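## Task

Put a blank in every one of the four vise stations and clamp it; a station's valve knob clamps when pushed in and releases when pulled out. Next switch the selector to JOB, let the amber lamp on the cabinet top go dark, then key in 53, 35, 45, 43, 55, 54, 33, 44, 34 in exactly that sequence, each key once and no other keys. At the finish no blank may extend beyond either end of its station's moving jaw. Only the key the machine registers matters, and it may differ from the one physically pressed. The machine begins in TEACH, where presses are not counted; in TEACH a press lights the registered key (names are printed under each key), but only when all four stations are empty. Anything held in place solely by the robot at the end does not count.

## Robot and tools

Robot: one six-joint arm with a two-finger parallel gripper, working over a table. Joints from base outward: waist (-6.283 to 6.283 rad), shoulder (-2.059 to 2.094), elbow (-3.927 to 0.192), forearm roll (-6.283 to 6.283), wrist pitch (-1.693 to 3.142), wrist roll (-6.283 to 6.283). The base may sit tilted on a mounting block, which the clearance check treats as part of the arm.

Scene frame: origin on the table surface straight under the arm base; +z up; +y is to the left when facing along +x. All poses are given in this frame. Gripper frame: fingers extend along the gripper's +z and close along its y. The reported end_effector_position is the point between the pads when closed, about 2 cm short of the fingertips; closing pushes the tips about 10 mm further along +z. Reported hand position may be slightly wrong, more so at long reach.

A row is 8 numbers for the single arm: x, y, z in metres (an absolute target position, not an offset), then qw, qx, qy, qz (absolute target orientation, w first), then opening from -1 (closed) to +1 (fully open, 0.084 m). Resend the desired quaternion in every row to hold orientation rather than copying the possibly drifted reported one. Each step the controller limits the commanded pose to within 70 mm and 16 degrees of the measured pose and solves damped inverse kinematics, favouring position over orientation. After an action ends, the arm continues only to the last clipped pose, so check the result and send the remainder. Joints are rate-limited to 3.14 rad/s.

Tools:
execute_actions takes "actions", a list holding zero or one item, plus optional "pictures" (boolean). Empty list: just report state. {"rows": [...], "steps": n}: 1 to 15 rows, n up to 15 steps of 1/30 s each (default 15); each row lasts one step and the final row repeats to fill. {"steps": n} alone: wait until n steps (max 300) have passed since the previous result, counting your reply time. A target more than 0.6 m from the last reported position along any gripper axis gets refused, and nothing is sent.
move takes "target" (one 8-number row as above, absolute pose) and optional "speed" in m/s (0.002 to 0.5, default 0.25; rotation up to twice that in rad/s). It drives a straight-line path lasting 0.5 to 10 s, turning the short way. It ignores obstacles; the hand may lag, deviate or overshoot the speed, notably near full arm extension. Opening is applied at the start. Its result adds a "move:" line: done (at rest near target), or off_target, moving, held, fault, plus limits such as paced (pose clipped) or held (clearance check blocked steps; afterwards motion can be abrupt), and the distance from target.
wait takes "seconds" (0 to 10) and lets the scene run without new commands.
zoom_image takes "camera" (cam_high, cam_low or cam_wrist) and "region" [x0, y0, x1, y1] in pixels from the top-left, at most 504 by 504, returning a closer look at that camera's latest image.
finished_scene takes "scene", the current scene's number; it ends and grades the scene irreversibly. Replying with no tool call ends everything.

Results: a state line with position (m), quaternion, and linear/angular velocities; grip_measured, the measured finger opening on the same -1 to 1 scale; "pose unreachable" and HELD marks where the clearance check altered or blocked commands; a "Hand target" line giving where the controller is currently steering. Images come from cam_high, cam_low and cam_wrist, each 672x504; calibration lines appear when camera numbers change. The simulation keeps running while the operator is thinking between calls.

Gripping: to hold something, command an opening clearly below grip_measured; a larger gap squeezes harder, up to roughly 24 N per pad. Fast closing can overshoot the force. Sending back the measured value still grips gently; wide parts may slip.

Machine notes: knobs clamp when pushed in, release when pulled out; the selector sets TEACH or JOB; key presses only count in JOB after the amber lamp goes out. Pressed and registered keys may differ, so use TEACH with empty stations to map them by watching which key lights.

Avoid: knocking anything off the table (instant failure), dropping or slamming objects, hard or fast impacts and pressing far past contact. Heavy contact torque triggers a torque fault (arm backs off and freezes 10 s). Holding loads heats motors; MOTOR HOT appears from 65 °C and an OVER-TEMPERATURE FAULT brakes the arm at 80 °C. Loose objects may occasionally be nudged by outside disturbances. Leave nothing depending on the gripper to stay in place at the end.

Each tool is called after ">>>" as name(argument=value, ...), one argument or row to a line, values as JSON.

## Session

>>> execute_actions(
  actions=[],
)

Scene clock: 0.00 s of 9600.00 s.
end_effector_position=(+0.1836, -0.4508, +0.2496) grip_measured=+1.00 end_effector_quat_wxyz=(+0.482, +0.535, +0.400, -0.567) end_effector_velocity=(-0.000, +0.000, +0.000) end_effector_angular_velocity=(-0.001, +0.001, -0.000)
Joint positions: [-0.744  0.413 -0.632 -2.11   1.448 -0.14   0.084]
Joint velocities: [-0.    -0.     0.     0.     0.001 -0.    -0.   ]
Motor temperatures (°C, as the motors report them): [35 35 39 36 36 36]
Hand target: +0.184, -0.451, +0.250; +0.482, +0.535, +0.400, -0.567

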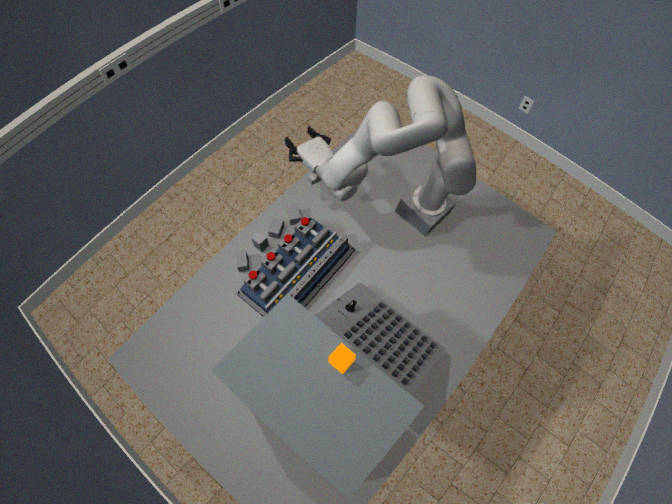

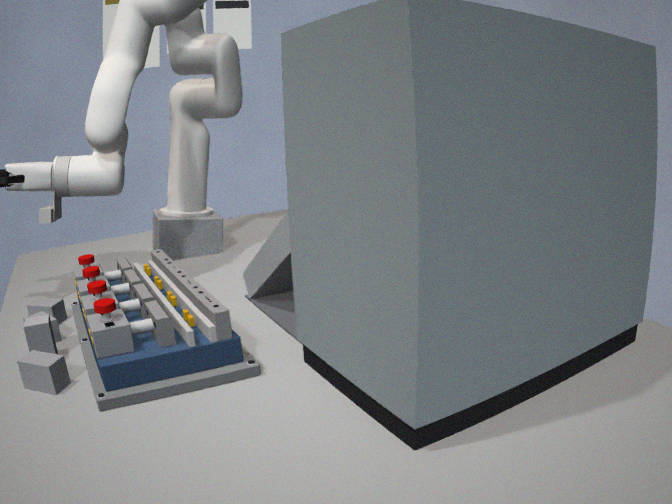

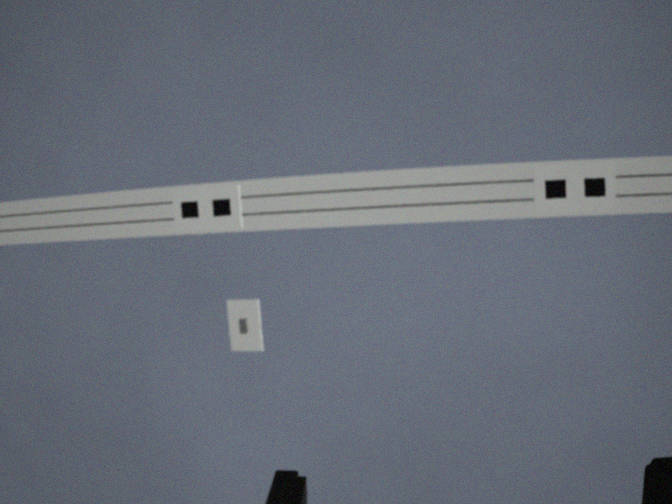

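>>> zoom_image(
  camera="cam_high",
  region=[220, 190, 460, 390],
)

>>> zoom_image(
  camera="cam_low",
  region=[0, 230, 320, 430],
)

Region (220, 190, 460, 390) of cam_high's 672x504 image, scaled by 2.100, with more detail than that image has.

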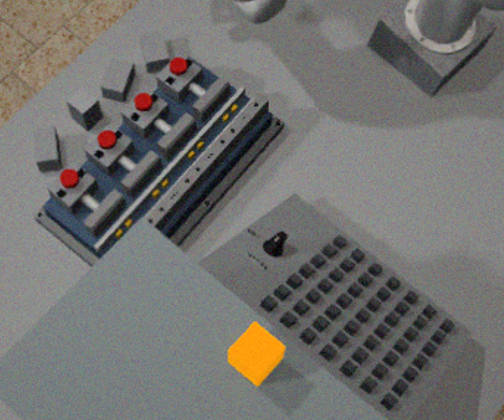

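Region (0, 230, 320, 430) of cam_low's 672x504 image, scaled by 1.575, with more detail than that image has; it fills the top 315 rows of this view, and the rest is white.

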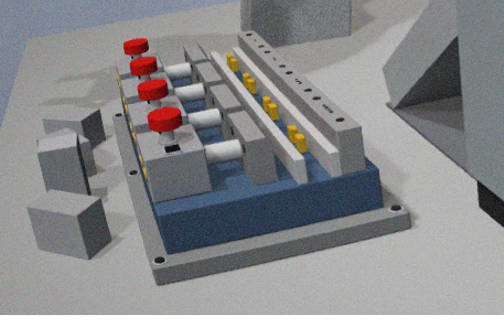

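>>> move(
  target=[0.45, -0.22, 0.4, 0, 1, 0, 0, 1],
)

Scene clock: 9.20 s of 9600.00 s.
end_effector_position=(+0.4514, -0.2214, +0.4001) grip_measured=+1.00 end_effector_quat_wxyz=(+0.001, +1.000, -0.001, -0.001) end_effector_velocity=(+0.002, +0.001, +0.002) end_effector_angular_velocity=(+0.007, -0.010, -0.005)
Joint positions: [-0.536  0.177 -1.546  0.103  1.425 -0.585  0.084]
Joint velocities: [-0.001 -0.001 -0.003  0.011 -0.     0.003  0.   ]
Motor temperatures (°C, as the motors report them): [35 35 40 36 36 36]
Hand target: +0.452, -0.221, +0.400; +0.001, +1.000, -0.001, -0.001
Off the commanded pose: 0.002 m, 0 deg.
After step 90, 1.70 s passed at rest.
move: done
camera_calibration (this result's frames):
cam_wrist: T_world_to_cam=[[0.0113568, -0.999611, -0.0254689, -0.179297], [-0.999904, -0.011554, 0.00761014, 0.513745], [-0.00790145, 0.0253801, -0.999647, 0.542157], [0, 0, 0, 1]] pos_world=[0.520016, -0.187051, 0.533489]

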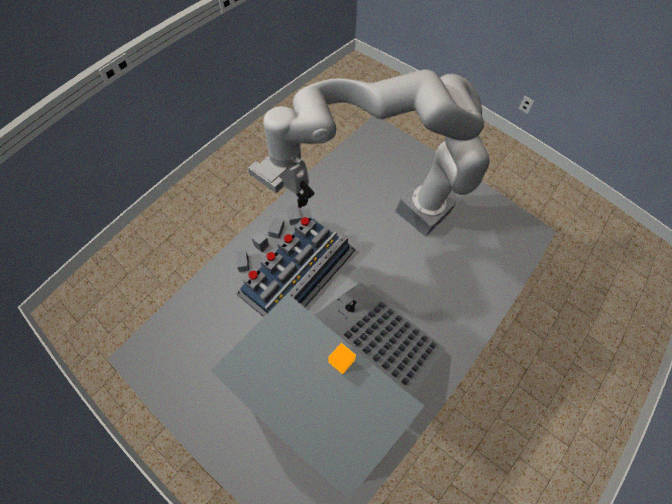

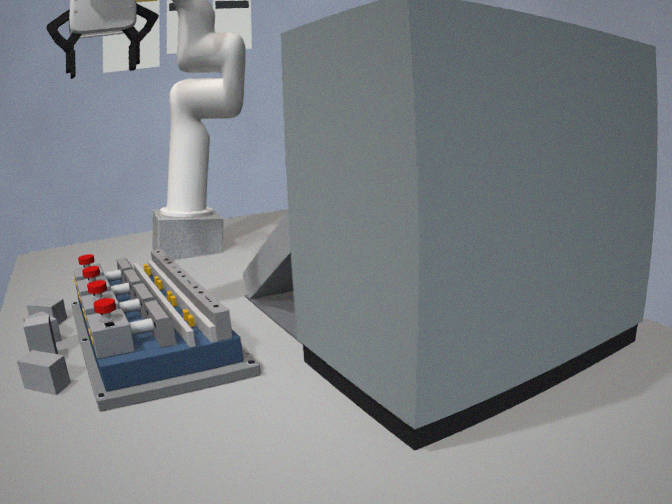

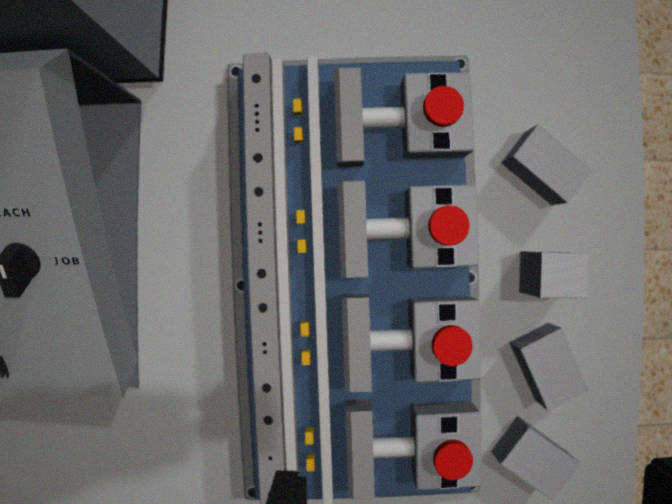

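>>> move(
  target=[0.42, 0.02, 0.42, 0, 1, 0, 0, 1],
)

Scene clock: 11.87 s of 9600.00 s.
end_effector_position=(+0.4206, +0.0196, +0.4200) grip_measured=+1.00 end_effector_quat_wxyz=(+0.000, +1.000, -0.000, -0.001) end_effector_velocity=(-0.000, +0.003, +0.001) end_effector_angular_velocity=(-0.001, -0.002, +0.002)
Joint positions: [-0.084 -0.215 -1.226  0.118  1.445 -0.13   0.084]
Joint velocities: [ 0.006 -0.003  0.    -0.001 -0.     0.005 -0.   ]
Motor temperatures (°C, as the motors report them): [35 35 40 36 36 36]
Hand target: +0.421, +0.020, +0.420; +0.000, +1.000, -0.000, -0.000
Off the commanded pose: 0.001 m, 0 deg.
move: done
camera_calibration (this result's frames):
cam_wrist: T_world_to_cam=[[0.0122132, -0.999571, -0.0266296, 0.0626126], [-0.999905, -0.0123777, 0.00602189, 0.486263], [-0.00634892, 0.0265535, -0.999627, 0.555007], [0, 0, 0, 1]] pos_world=[0.488976, 0.0538672, 0.553539]

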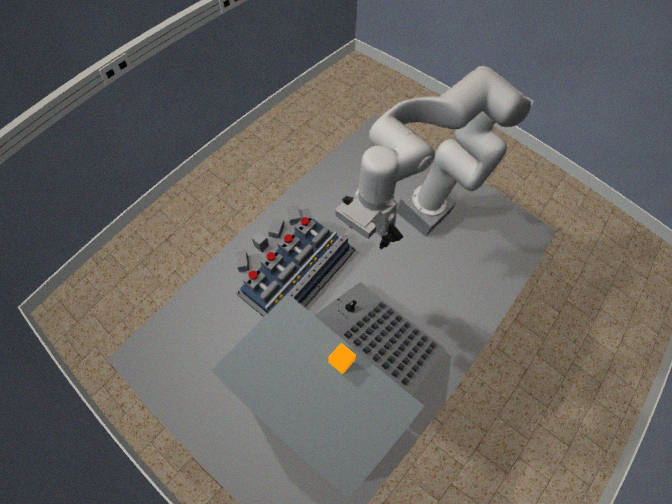

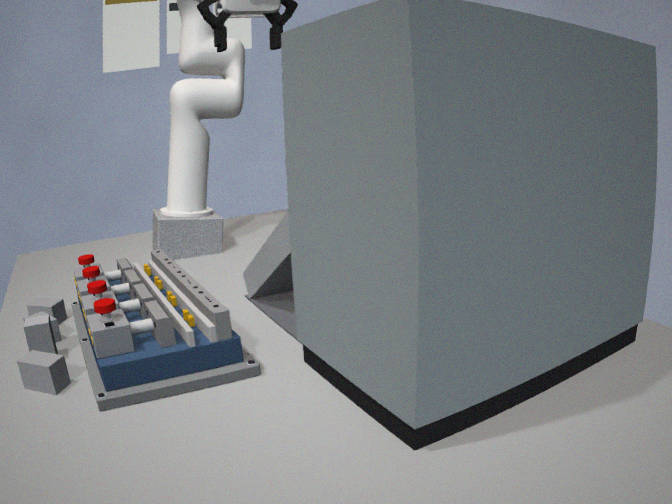

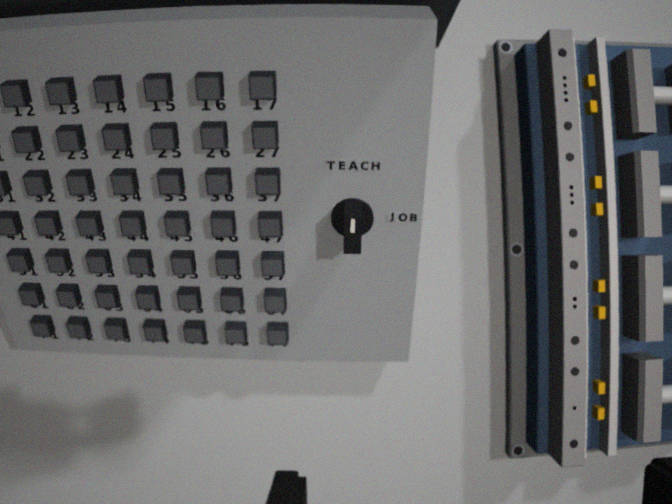

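>>> move(
  target=[0.29, 0.09, 0.27, 0, 0.954, 0, 0.301, -1],
)

Scene clock: 17.93 s of 9600.00 s.
end_effector_position=(+0.2902, +0.0900, +0.2701) grip_measured=-1.00 end_effector_quat_wxyz=(-0.001, +0.954, +0.000, +0.300) end_effector_velocity=(-0.002, +0.000, -0.001) end_effector_angular_velocity=(-0.010, -0.009, -0.009)
Joint positions: [ 0.289 -1.325  0.071 -0.091  0.628  0.35   0.   ]
Joint velocities: [ 0.015 -0.026  0.013 -0.039  0.01   0.045  0.   ]
Motor temperatures (°C, as the motors report them): [35 35 41 36 36 36]
Hand target: +0.290, +0.090, +0.270; -0.000, +0.954, +0.000, +0.301
Off the commanded pose: 0.000 m, 0 deg.
After step 90, 1.17 s passed at rest.
move: done
camera_calibration (this result's frames):
cam_wrist: T_world_to_cam=[[0.0271946, -0.99949, -0.0167441, 0.123512], [-0.822549, -0.0128556, -0.568549, 0.461411], [0.568044, 0.0292343, -0.822479, 0.187685], [0, 0, 0, 1]] pos_world=[0.269561, 0.123894, 0.418769]

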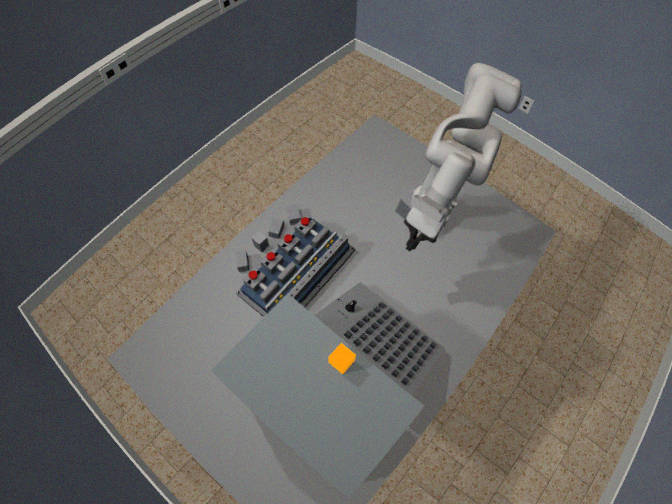

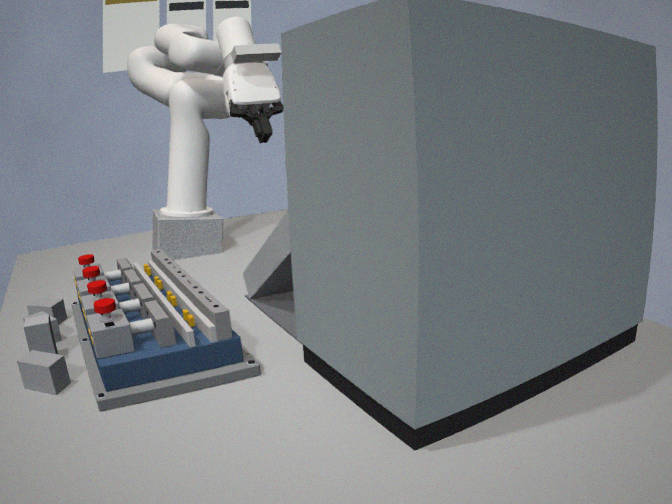

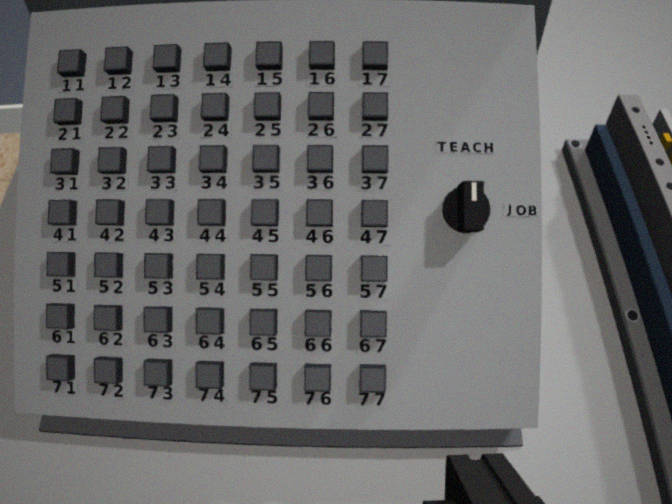

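>>> move(
  target=[0.473, 0.215, 0.169, 0, 0.958, 0, 0.287, -1],
)

>>> move(
  target=[0.4916, 0.215, 0.1415, 0, 0.958, 0, 0.287, -1],
  speed=0.03,
)

Scene clock: 25.83 s of 9600.00 s.
end_effector_position=(+0.4726, +0.2144, +0.1692) grip_measured=-1.00 end_effector_quat_wxyz=(+0.000, +0.959, +0.000, +0.284) end_effector_velocity=(-0.000, -0.000, -0.001) end_effector_angular_velocity=(-0.001, -0.027, -0.004)
Joint positions: [ 0.334  0.107 -0.727 -1.223  0.077  1.537  0.   ]
Joint velocities: [-0.005  0.006 -0.02  -0.182  0.004  0.179  0.   ]
Motor temperatures (°C, as the motors report them): [35 35 41 36 36 36]
Hand target: +0.473, +0.214, +0.169; +0.000, +0.958, -0.000, +0.286
Off the commanded pose: 0.001 m, 0 deg.
After step 90, 2.63 s passed at rest.
move: done; limits=paced
camera_calibration (this result's frames):
cam_wrist: T_world_to_cam=[[0.0254277, -0.999553, -0.0157323, 0.241849], [-0.840976, -0.0128799, -0.540919, 0.559711], [0.540475, 0.0269848, -0.840927, 0.0141267], [0, 0, 0, 1]] pos_world=[0.456919, 0.248569, 0.318443]

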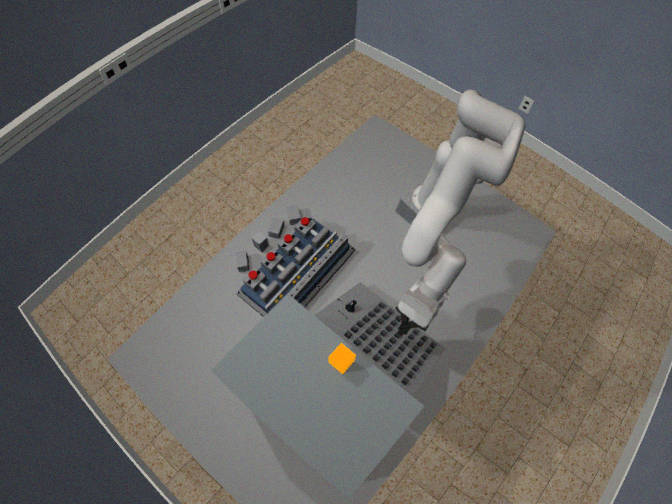

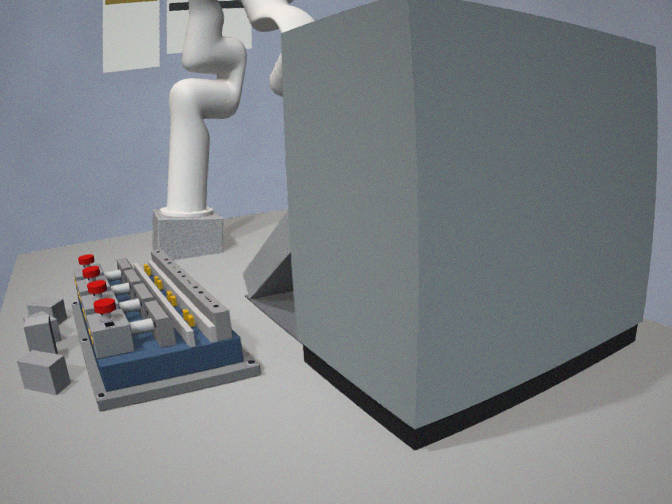

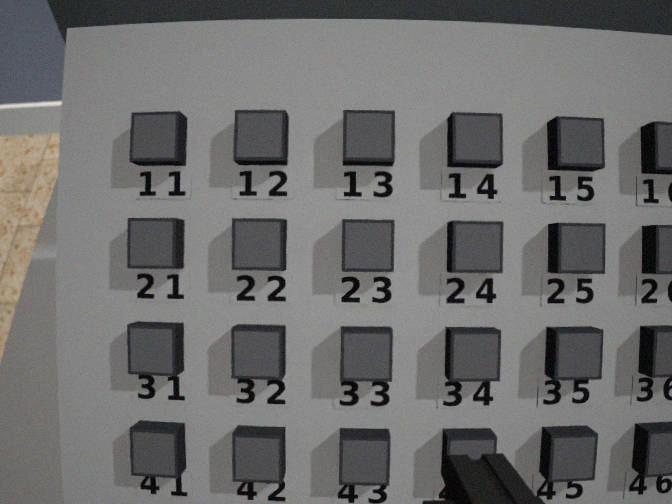

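Scene clock: 27.27 s of 9600.00 s.
end_effector_position=(+0.4914, +0.2150, +0.1417) grip_measured=-1.00 end_effector_quat_wxyz=(+0.000, +0.958, -0.000, +0.286) end_effector_velocity=(+0.001, +0.000, -0.001) end_effector_angular_velocity=(+0.002, -0.006, +0.000)
Joint positions: [ 0.319  0.242 -0.847 -1.474  0.065  1.776  0.   ]
Joint velocities: [-0.001  0.008 -0.012 -0.047 -0.     0.046  0.   ]
Motor temperatures (°C, as the motors report them): [35 35 41 36 36 36]
Hand target: +0.491, +0.215, +0.141; +0.000, +0.958, -0.000, +0.287
Off the commanded pose: 0.000 m, 0 deg.
move: done
camera_calibration (this result's frames):
cam_wrist: T_world_to_cam=[[0.0254253, -0.999553, -0.015702, 0.241557], [-0.838424, -0.0127673, -0.54487, 0.559969], [0.544426, 0.0270184, -0.838374, -0.021444], [0, 0, 0, 1]] pos_world=[0.475025, 0.249178, 0.290925]

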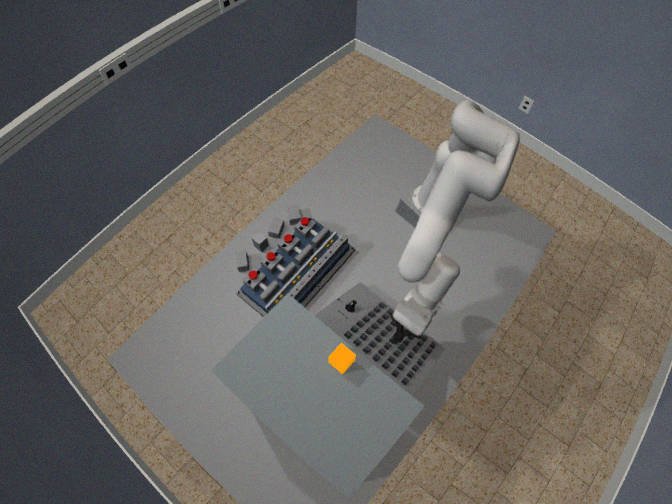

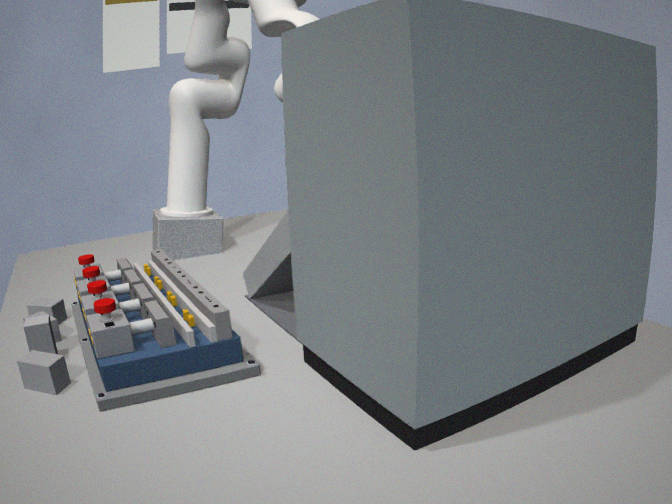

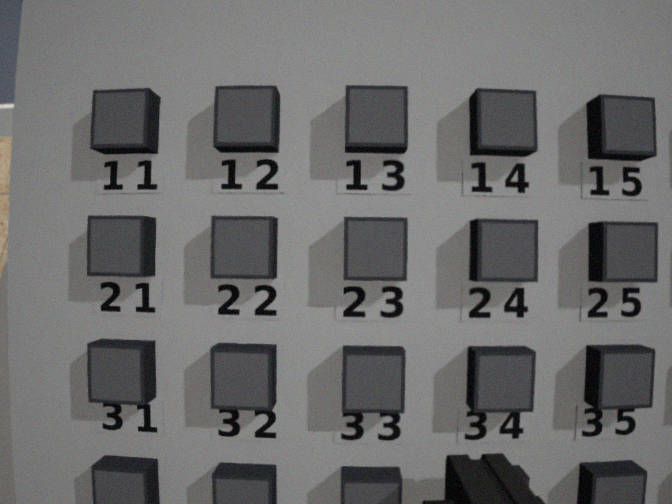

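>>> move(
  target=[0.4954, 0.215, 0.1357, 0, 0.958, 0, 0.287, -1],
  speed=0.02,
)

Scene clock: 30.80 s of 9600.00 s.
end_effector_position=(+0.4947, +0.2151, +0.1370) grip_measured=-1.00 end_effector_quat_wxyz=(-0.001, +0.958, +0.000, +0.287) end_effector_velocity=(+0.002, +0.000, -0.001) end_effector_angular_velocity=(+0.001, -0.003, +0.000)
Joint positions: [ 0.317  0.265 -0.869 -1.52   0.063  1.82   0.   ]
Joint velocities: [-0.     0.008 -0.01  -0.027 -0.     0.026  0.   ]
Motor temperatures (°C, as the motors report them): [35 35 41 36 36 36]
Hand target: +0.495, +0.215, +0.136; +0.000, +0.958, -0.000, +0.287
Off the commanded pose: 0.001 m, 0 deg.
move: done
camera_calibration (this result's frames):
cam_wrist: T_world_to_cam=[[0.0262757, -0.999516, -0.0166586, 0.241218], [-0.837531, -0.0129134, -0.546238, 0.559936], [0.545758, 0.0283048, -0.837464, -0.0283322], [0, 0, 0, 1]] pos_world=[0.478088, 0.249134, 0.286149]

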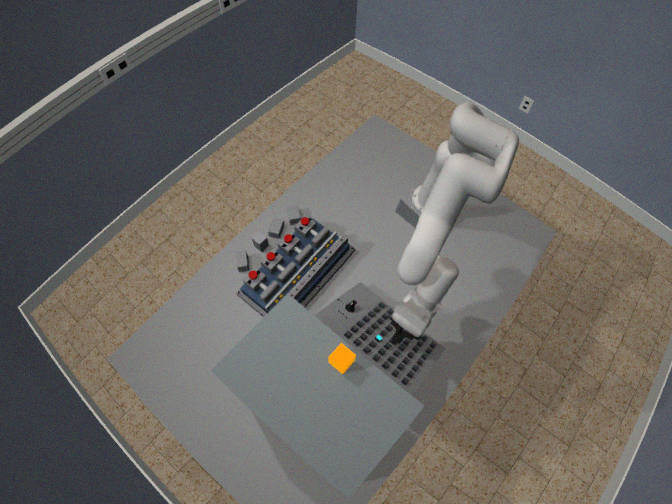

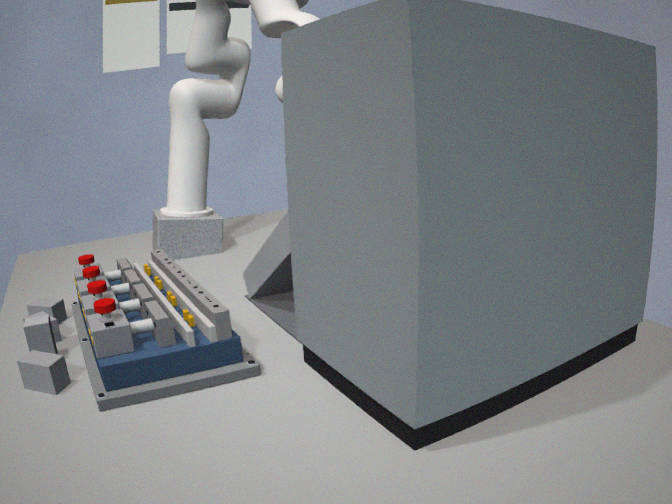

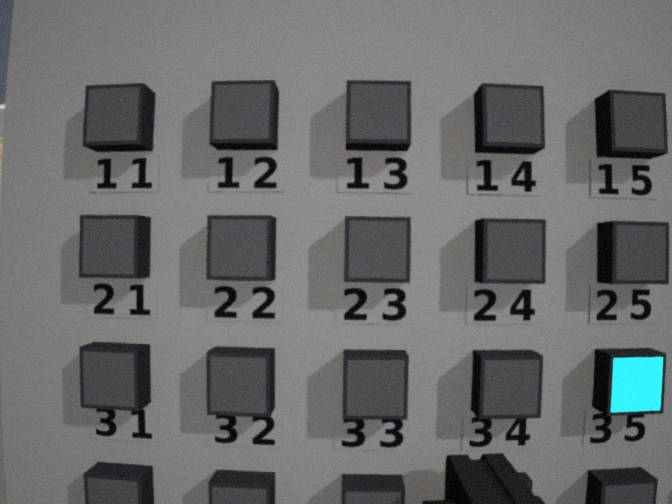

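>>> execute_actions(
  actions=[
    {"rows":[[0.490,0.215,0.144,0,0.958,0,0.287,-1],[0.484,0.215,0.1524,0,0.958,0,0.287,-1],[0.484,0.215,0.1524,0,0.958,0,0.287,-1],[0.484,0.215,0.1524,0,0.958,0,0.287,-1],[0.484,0.215,0.1524,0,0.958,0,0.287,-1],[0.484,0.215,0.1524,0,0.958,0,0.287,-1],[0.484,0.225,0.1524,0,0.958,0,0.287,-1],[0.484,0.235,0.1524,0,0.958,0,0.287,-1],[0.484,0.2494,0.1524,0,0.958,0,0.287,-1]],"steps":15},
  ],
)

>>> move(
  target=[0.4954, 0.2494, 0.1357, 0, 0.958, 0, 0.287, -1],
  speed=0.03,
)

Scene clock: 34.20 s of 9600.00 s.
end_effector_position=(+0.4840, +0.2452, +0.1518) grip_measured=-1.00 end_effector_quat_wxyz=(-0.002, +0.957, +0.001, +0.291) end_effector_velocity=(-0.001, +0.042, +0.002) end_effector_angular_velocity=(-0.017, +0.029, -0.022)
Joint positions: [ 0.398  0.21  -0.838 -1.357  0.11   1.722  0.   ]
Joint velocities: [ 0.126  0.011 -0.022  0.36   0.096 -0.247  0.   ]
Motor temperatures (°C, as the motors report them): [35 35 42 36 36 36]
Hand target: +0.484, +0.249, +0.152; -0.001, +0.957, +0.000, +0.289
Off the commanded pose: 0.004 m, 1 deg.
Steps of this call (steps 1 to 87: nothing new was sent; steps 88 to 102: all 15 steps of this action). Readings (end_effector_position):
88: (+0.4957, +0.2152, +0.1368)
89: (+0.4954, +0.2152, +0.1371)
91: (+0.4934, +0.2148, +0.1406)
95: (+0.4894, +0.2159, +0.1496)
102: the state above
camera_calibration (this result's frames):
cam_wrist: T_world_to_cam=[[0.0290892, -0.999387, -0.0194546, 0.270865], [-0.833226, -0.0134923, -0.552768, 0.558511], [0.552166, 0.0322897, -0.833108, -0.0156254], [0, 0, 0, 1]] pos_world=[0.466114, 0.278739, 0.300978]

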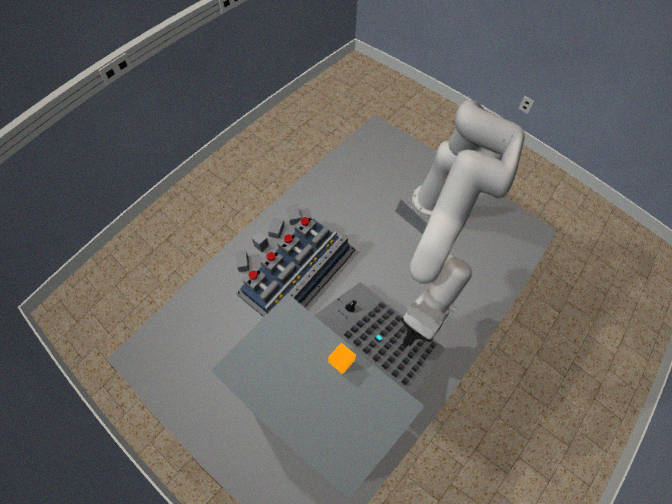

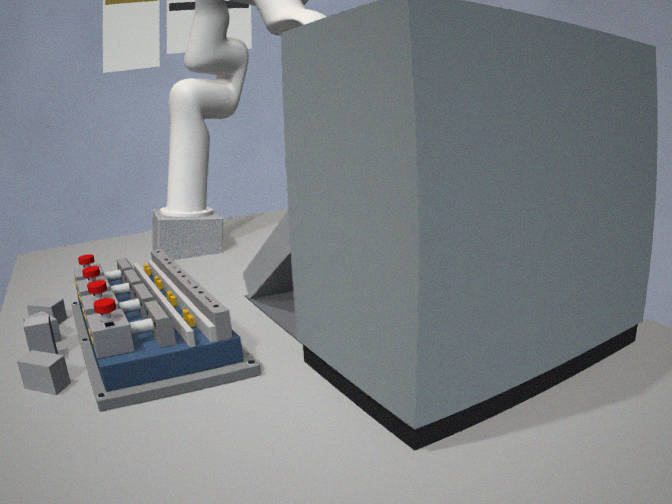

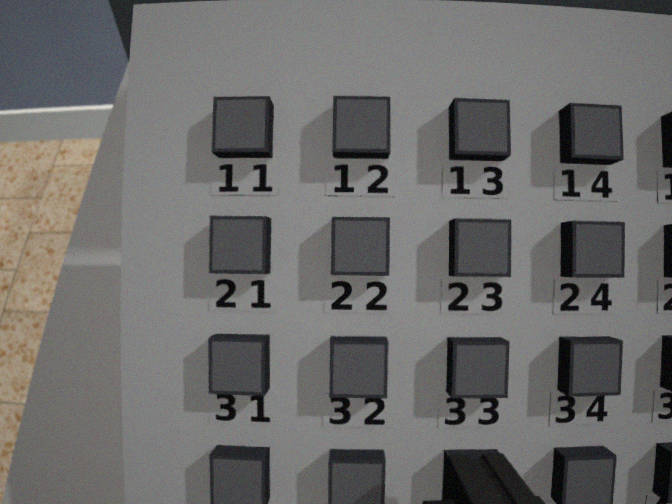

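Scene clock: 35.43 s of 9600.00 s.
end_effector_position=(+0.4947, +0.2494, +0.1369) grip_measured=-1.00 end_effector_quat_wxyz=(-0.000, +0.958, +0.000, +0.287) end_effector_velocity=(+0.001, +0.001, -0.001) end_effector_angular_velocity=(+0.003, -0.003, +0.002)
Joint positions: [ 0.402  0.28  -0.896 -1.383  0.113  1.753  0.   ]
Joint velocities: [-0.001  0.008 -0.009 -0.022 -0.003  0.02   0.   ]
Motor temperatures (°C, as the motors report them): [35 35 42 36 36 36]
Hand target: +0.495, +0.249, +0.136; +0.000, +0.958, -0.000, +0.287
Off the commanded pose: 0.001 m, 0 deg.
move: done
camera_calibration (this result's frames):
cam_wrist: T_world_to_cam=[[0.02603, -0.999528, -0.0162891, 0.275542], [-0.837532, -0.0129094, -0.546236, 0.560281], [0.545768, 0.0278611, -0.837473, -0.0292284], [0, 0, 0, 1]] pos_world=[0.478033, 0.283459, 0.286056]

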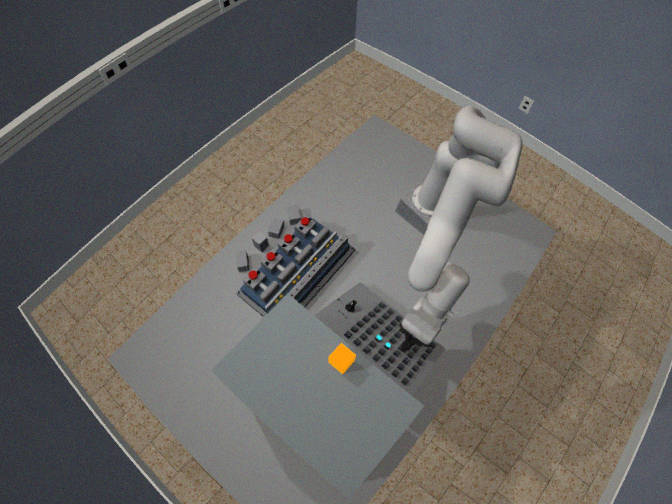

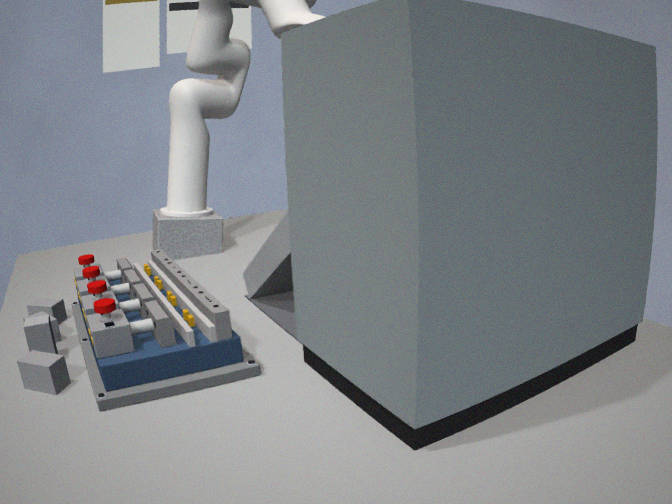

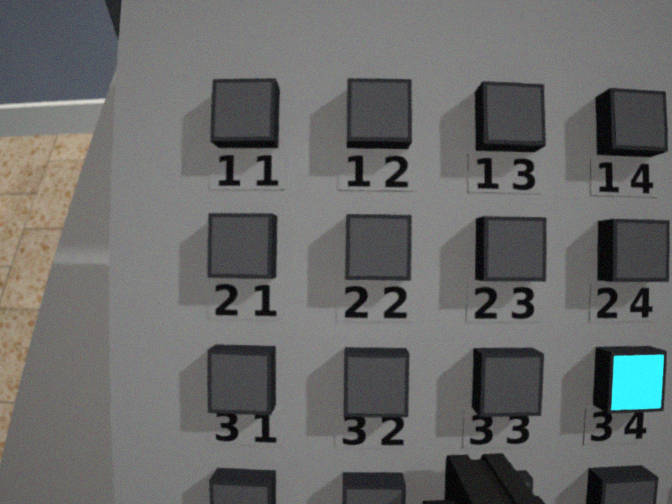

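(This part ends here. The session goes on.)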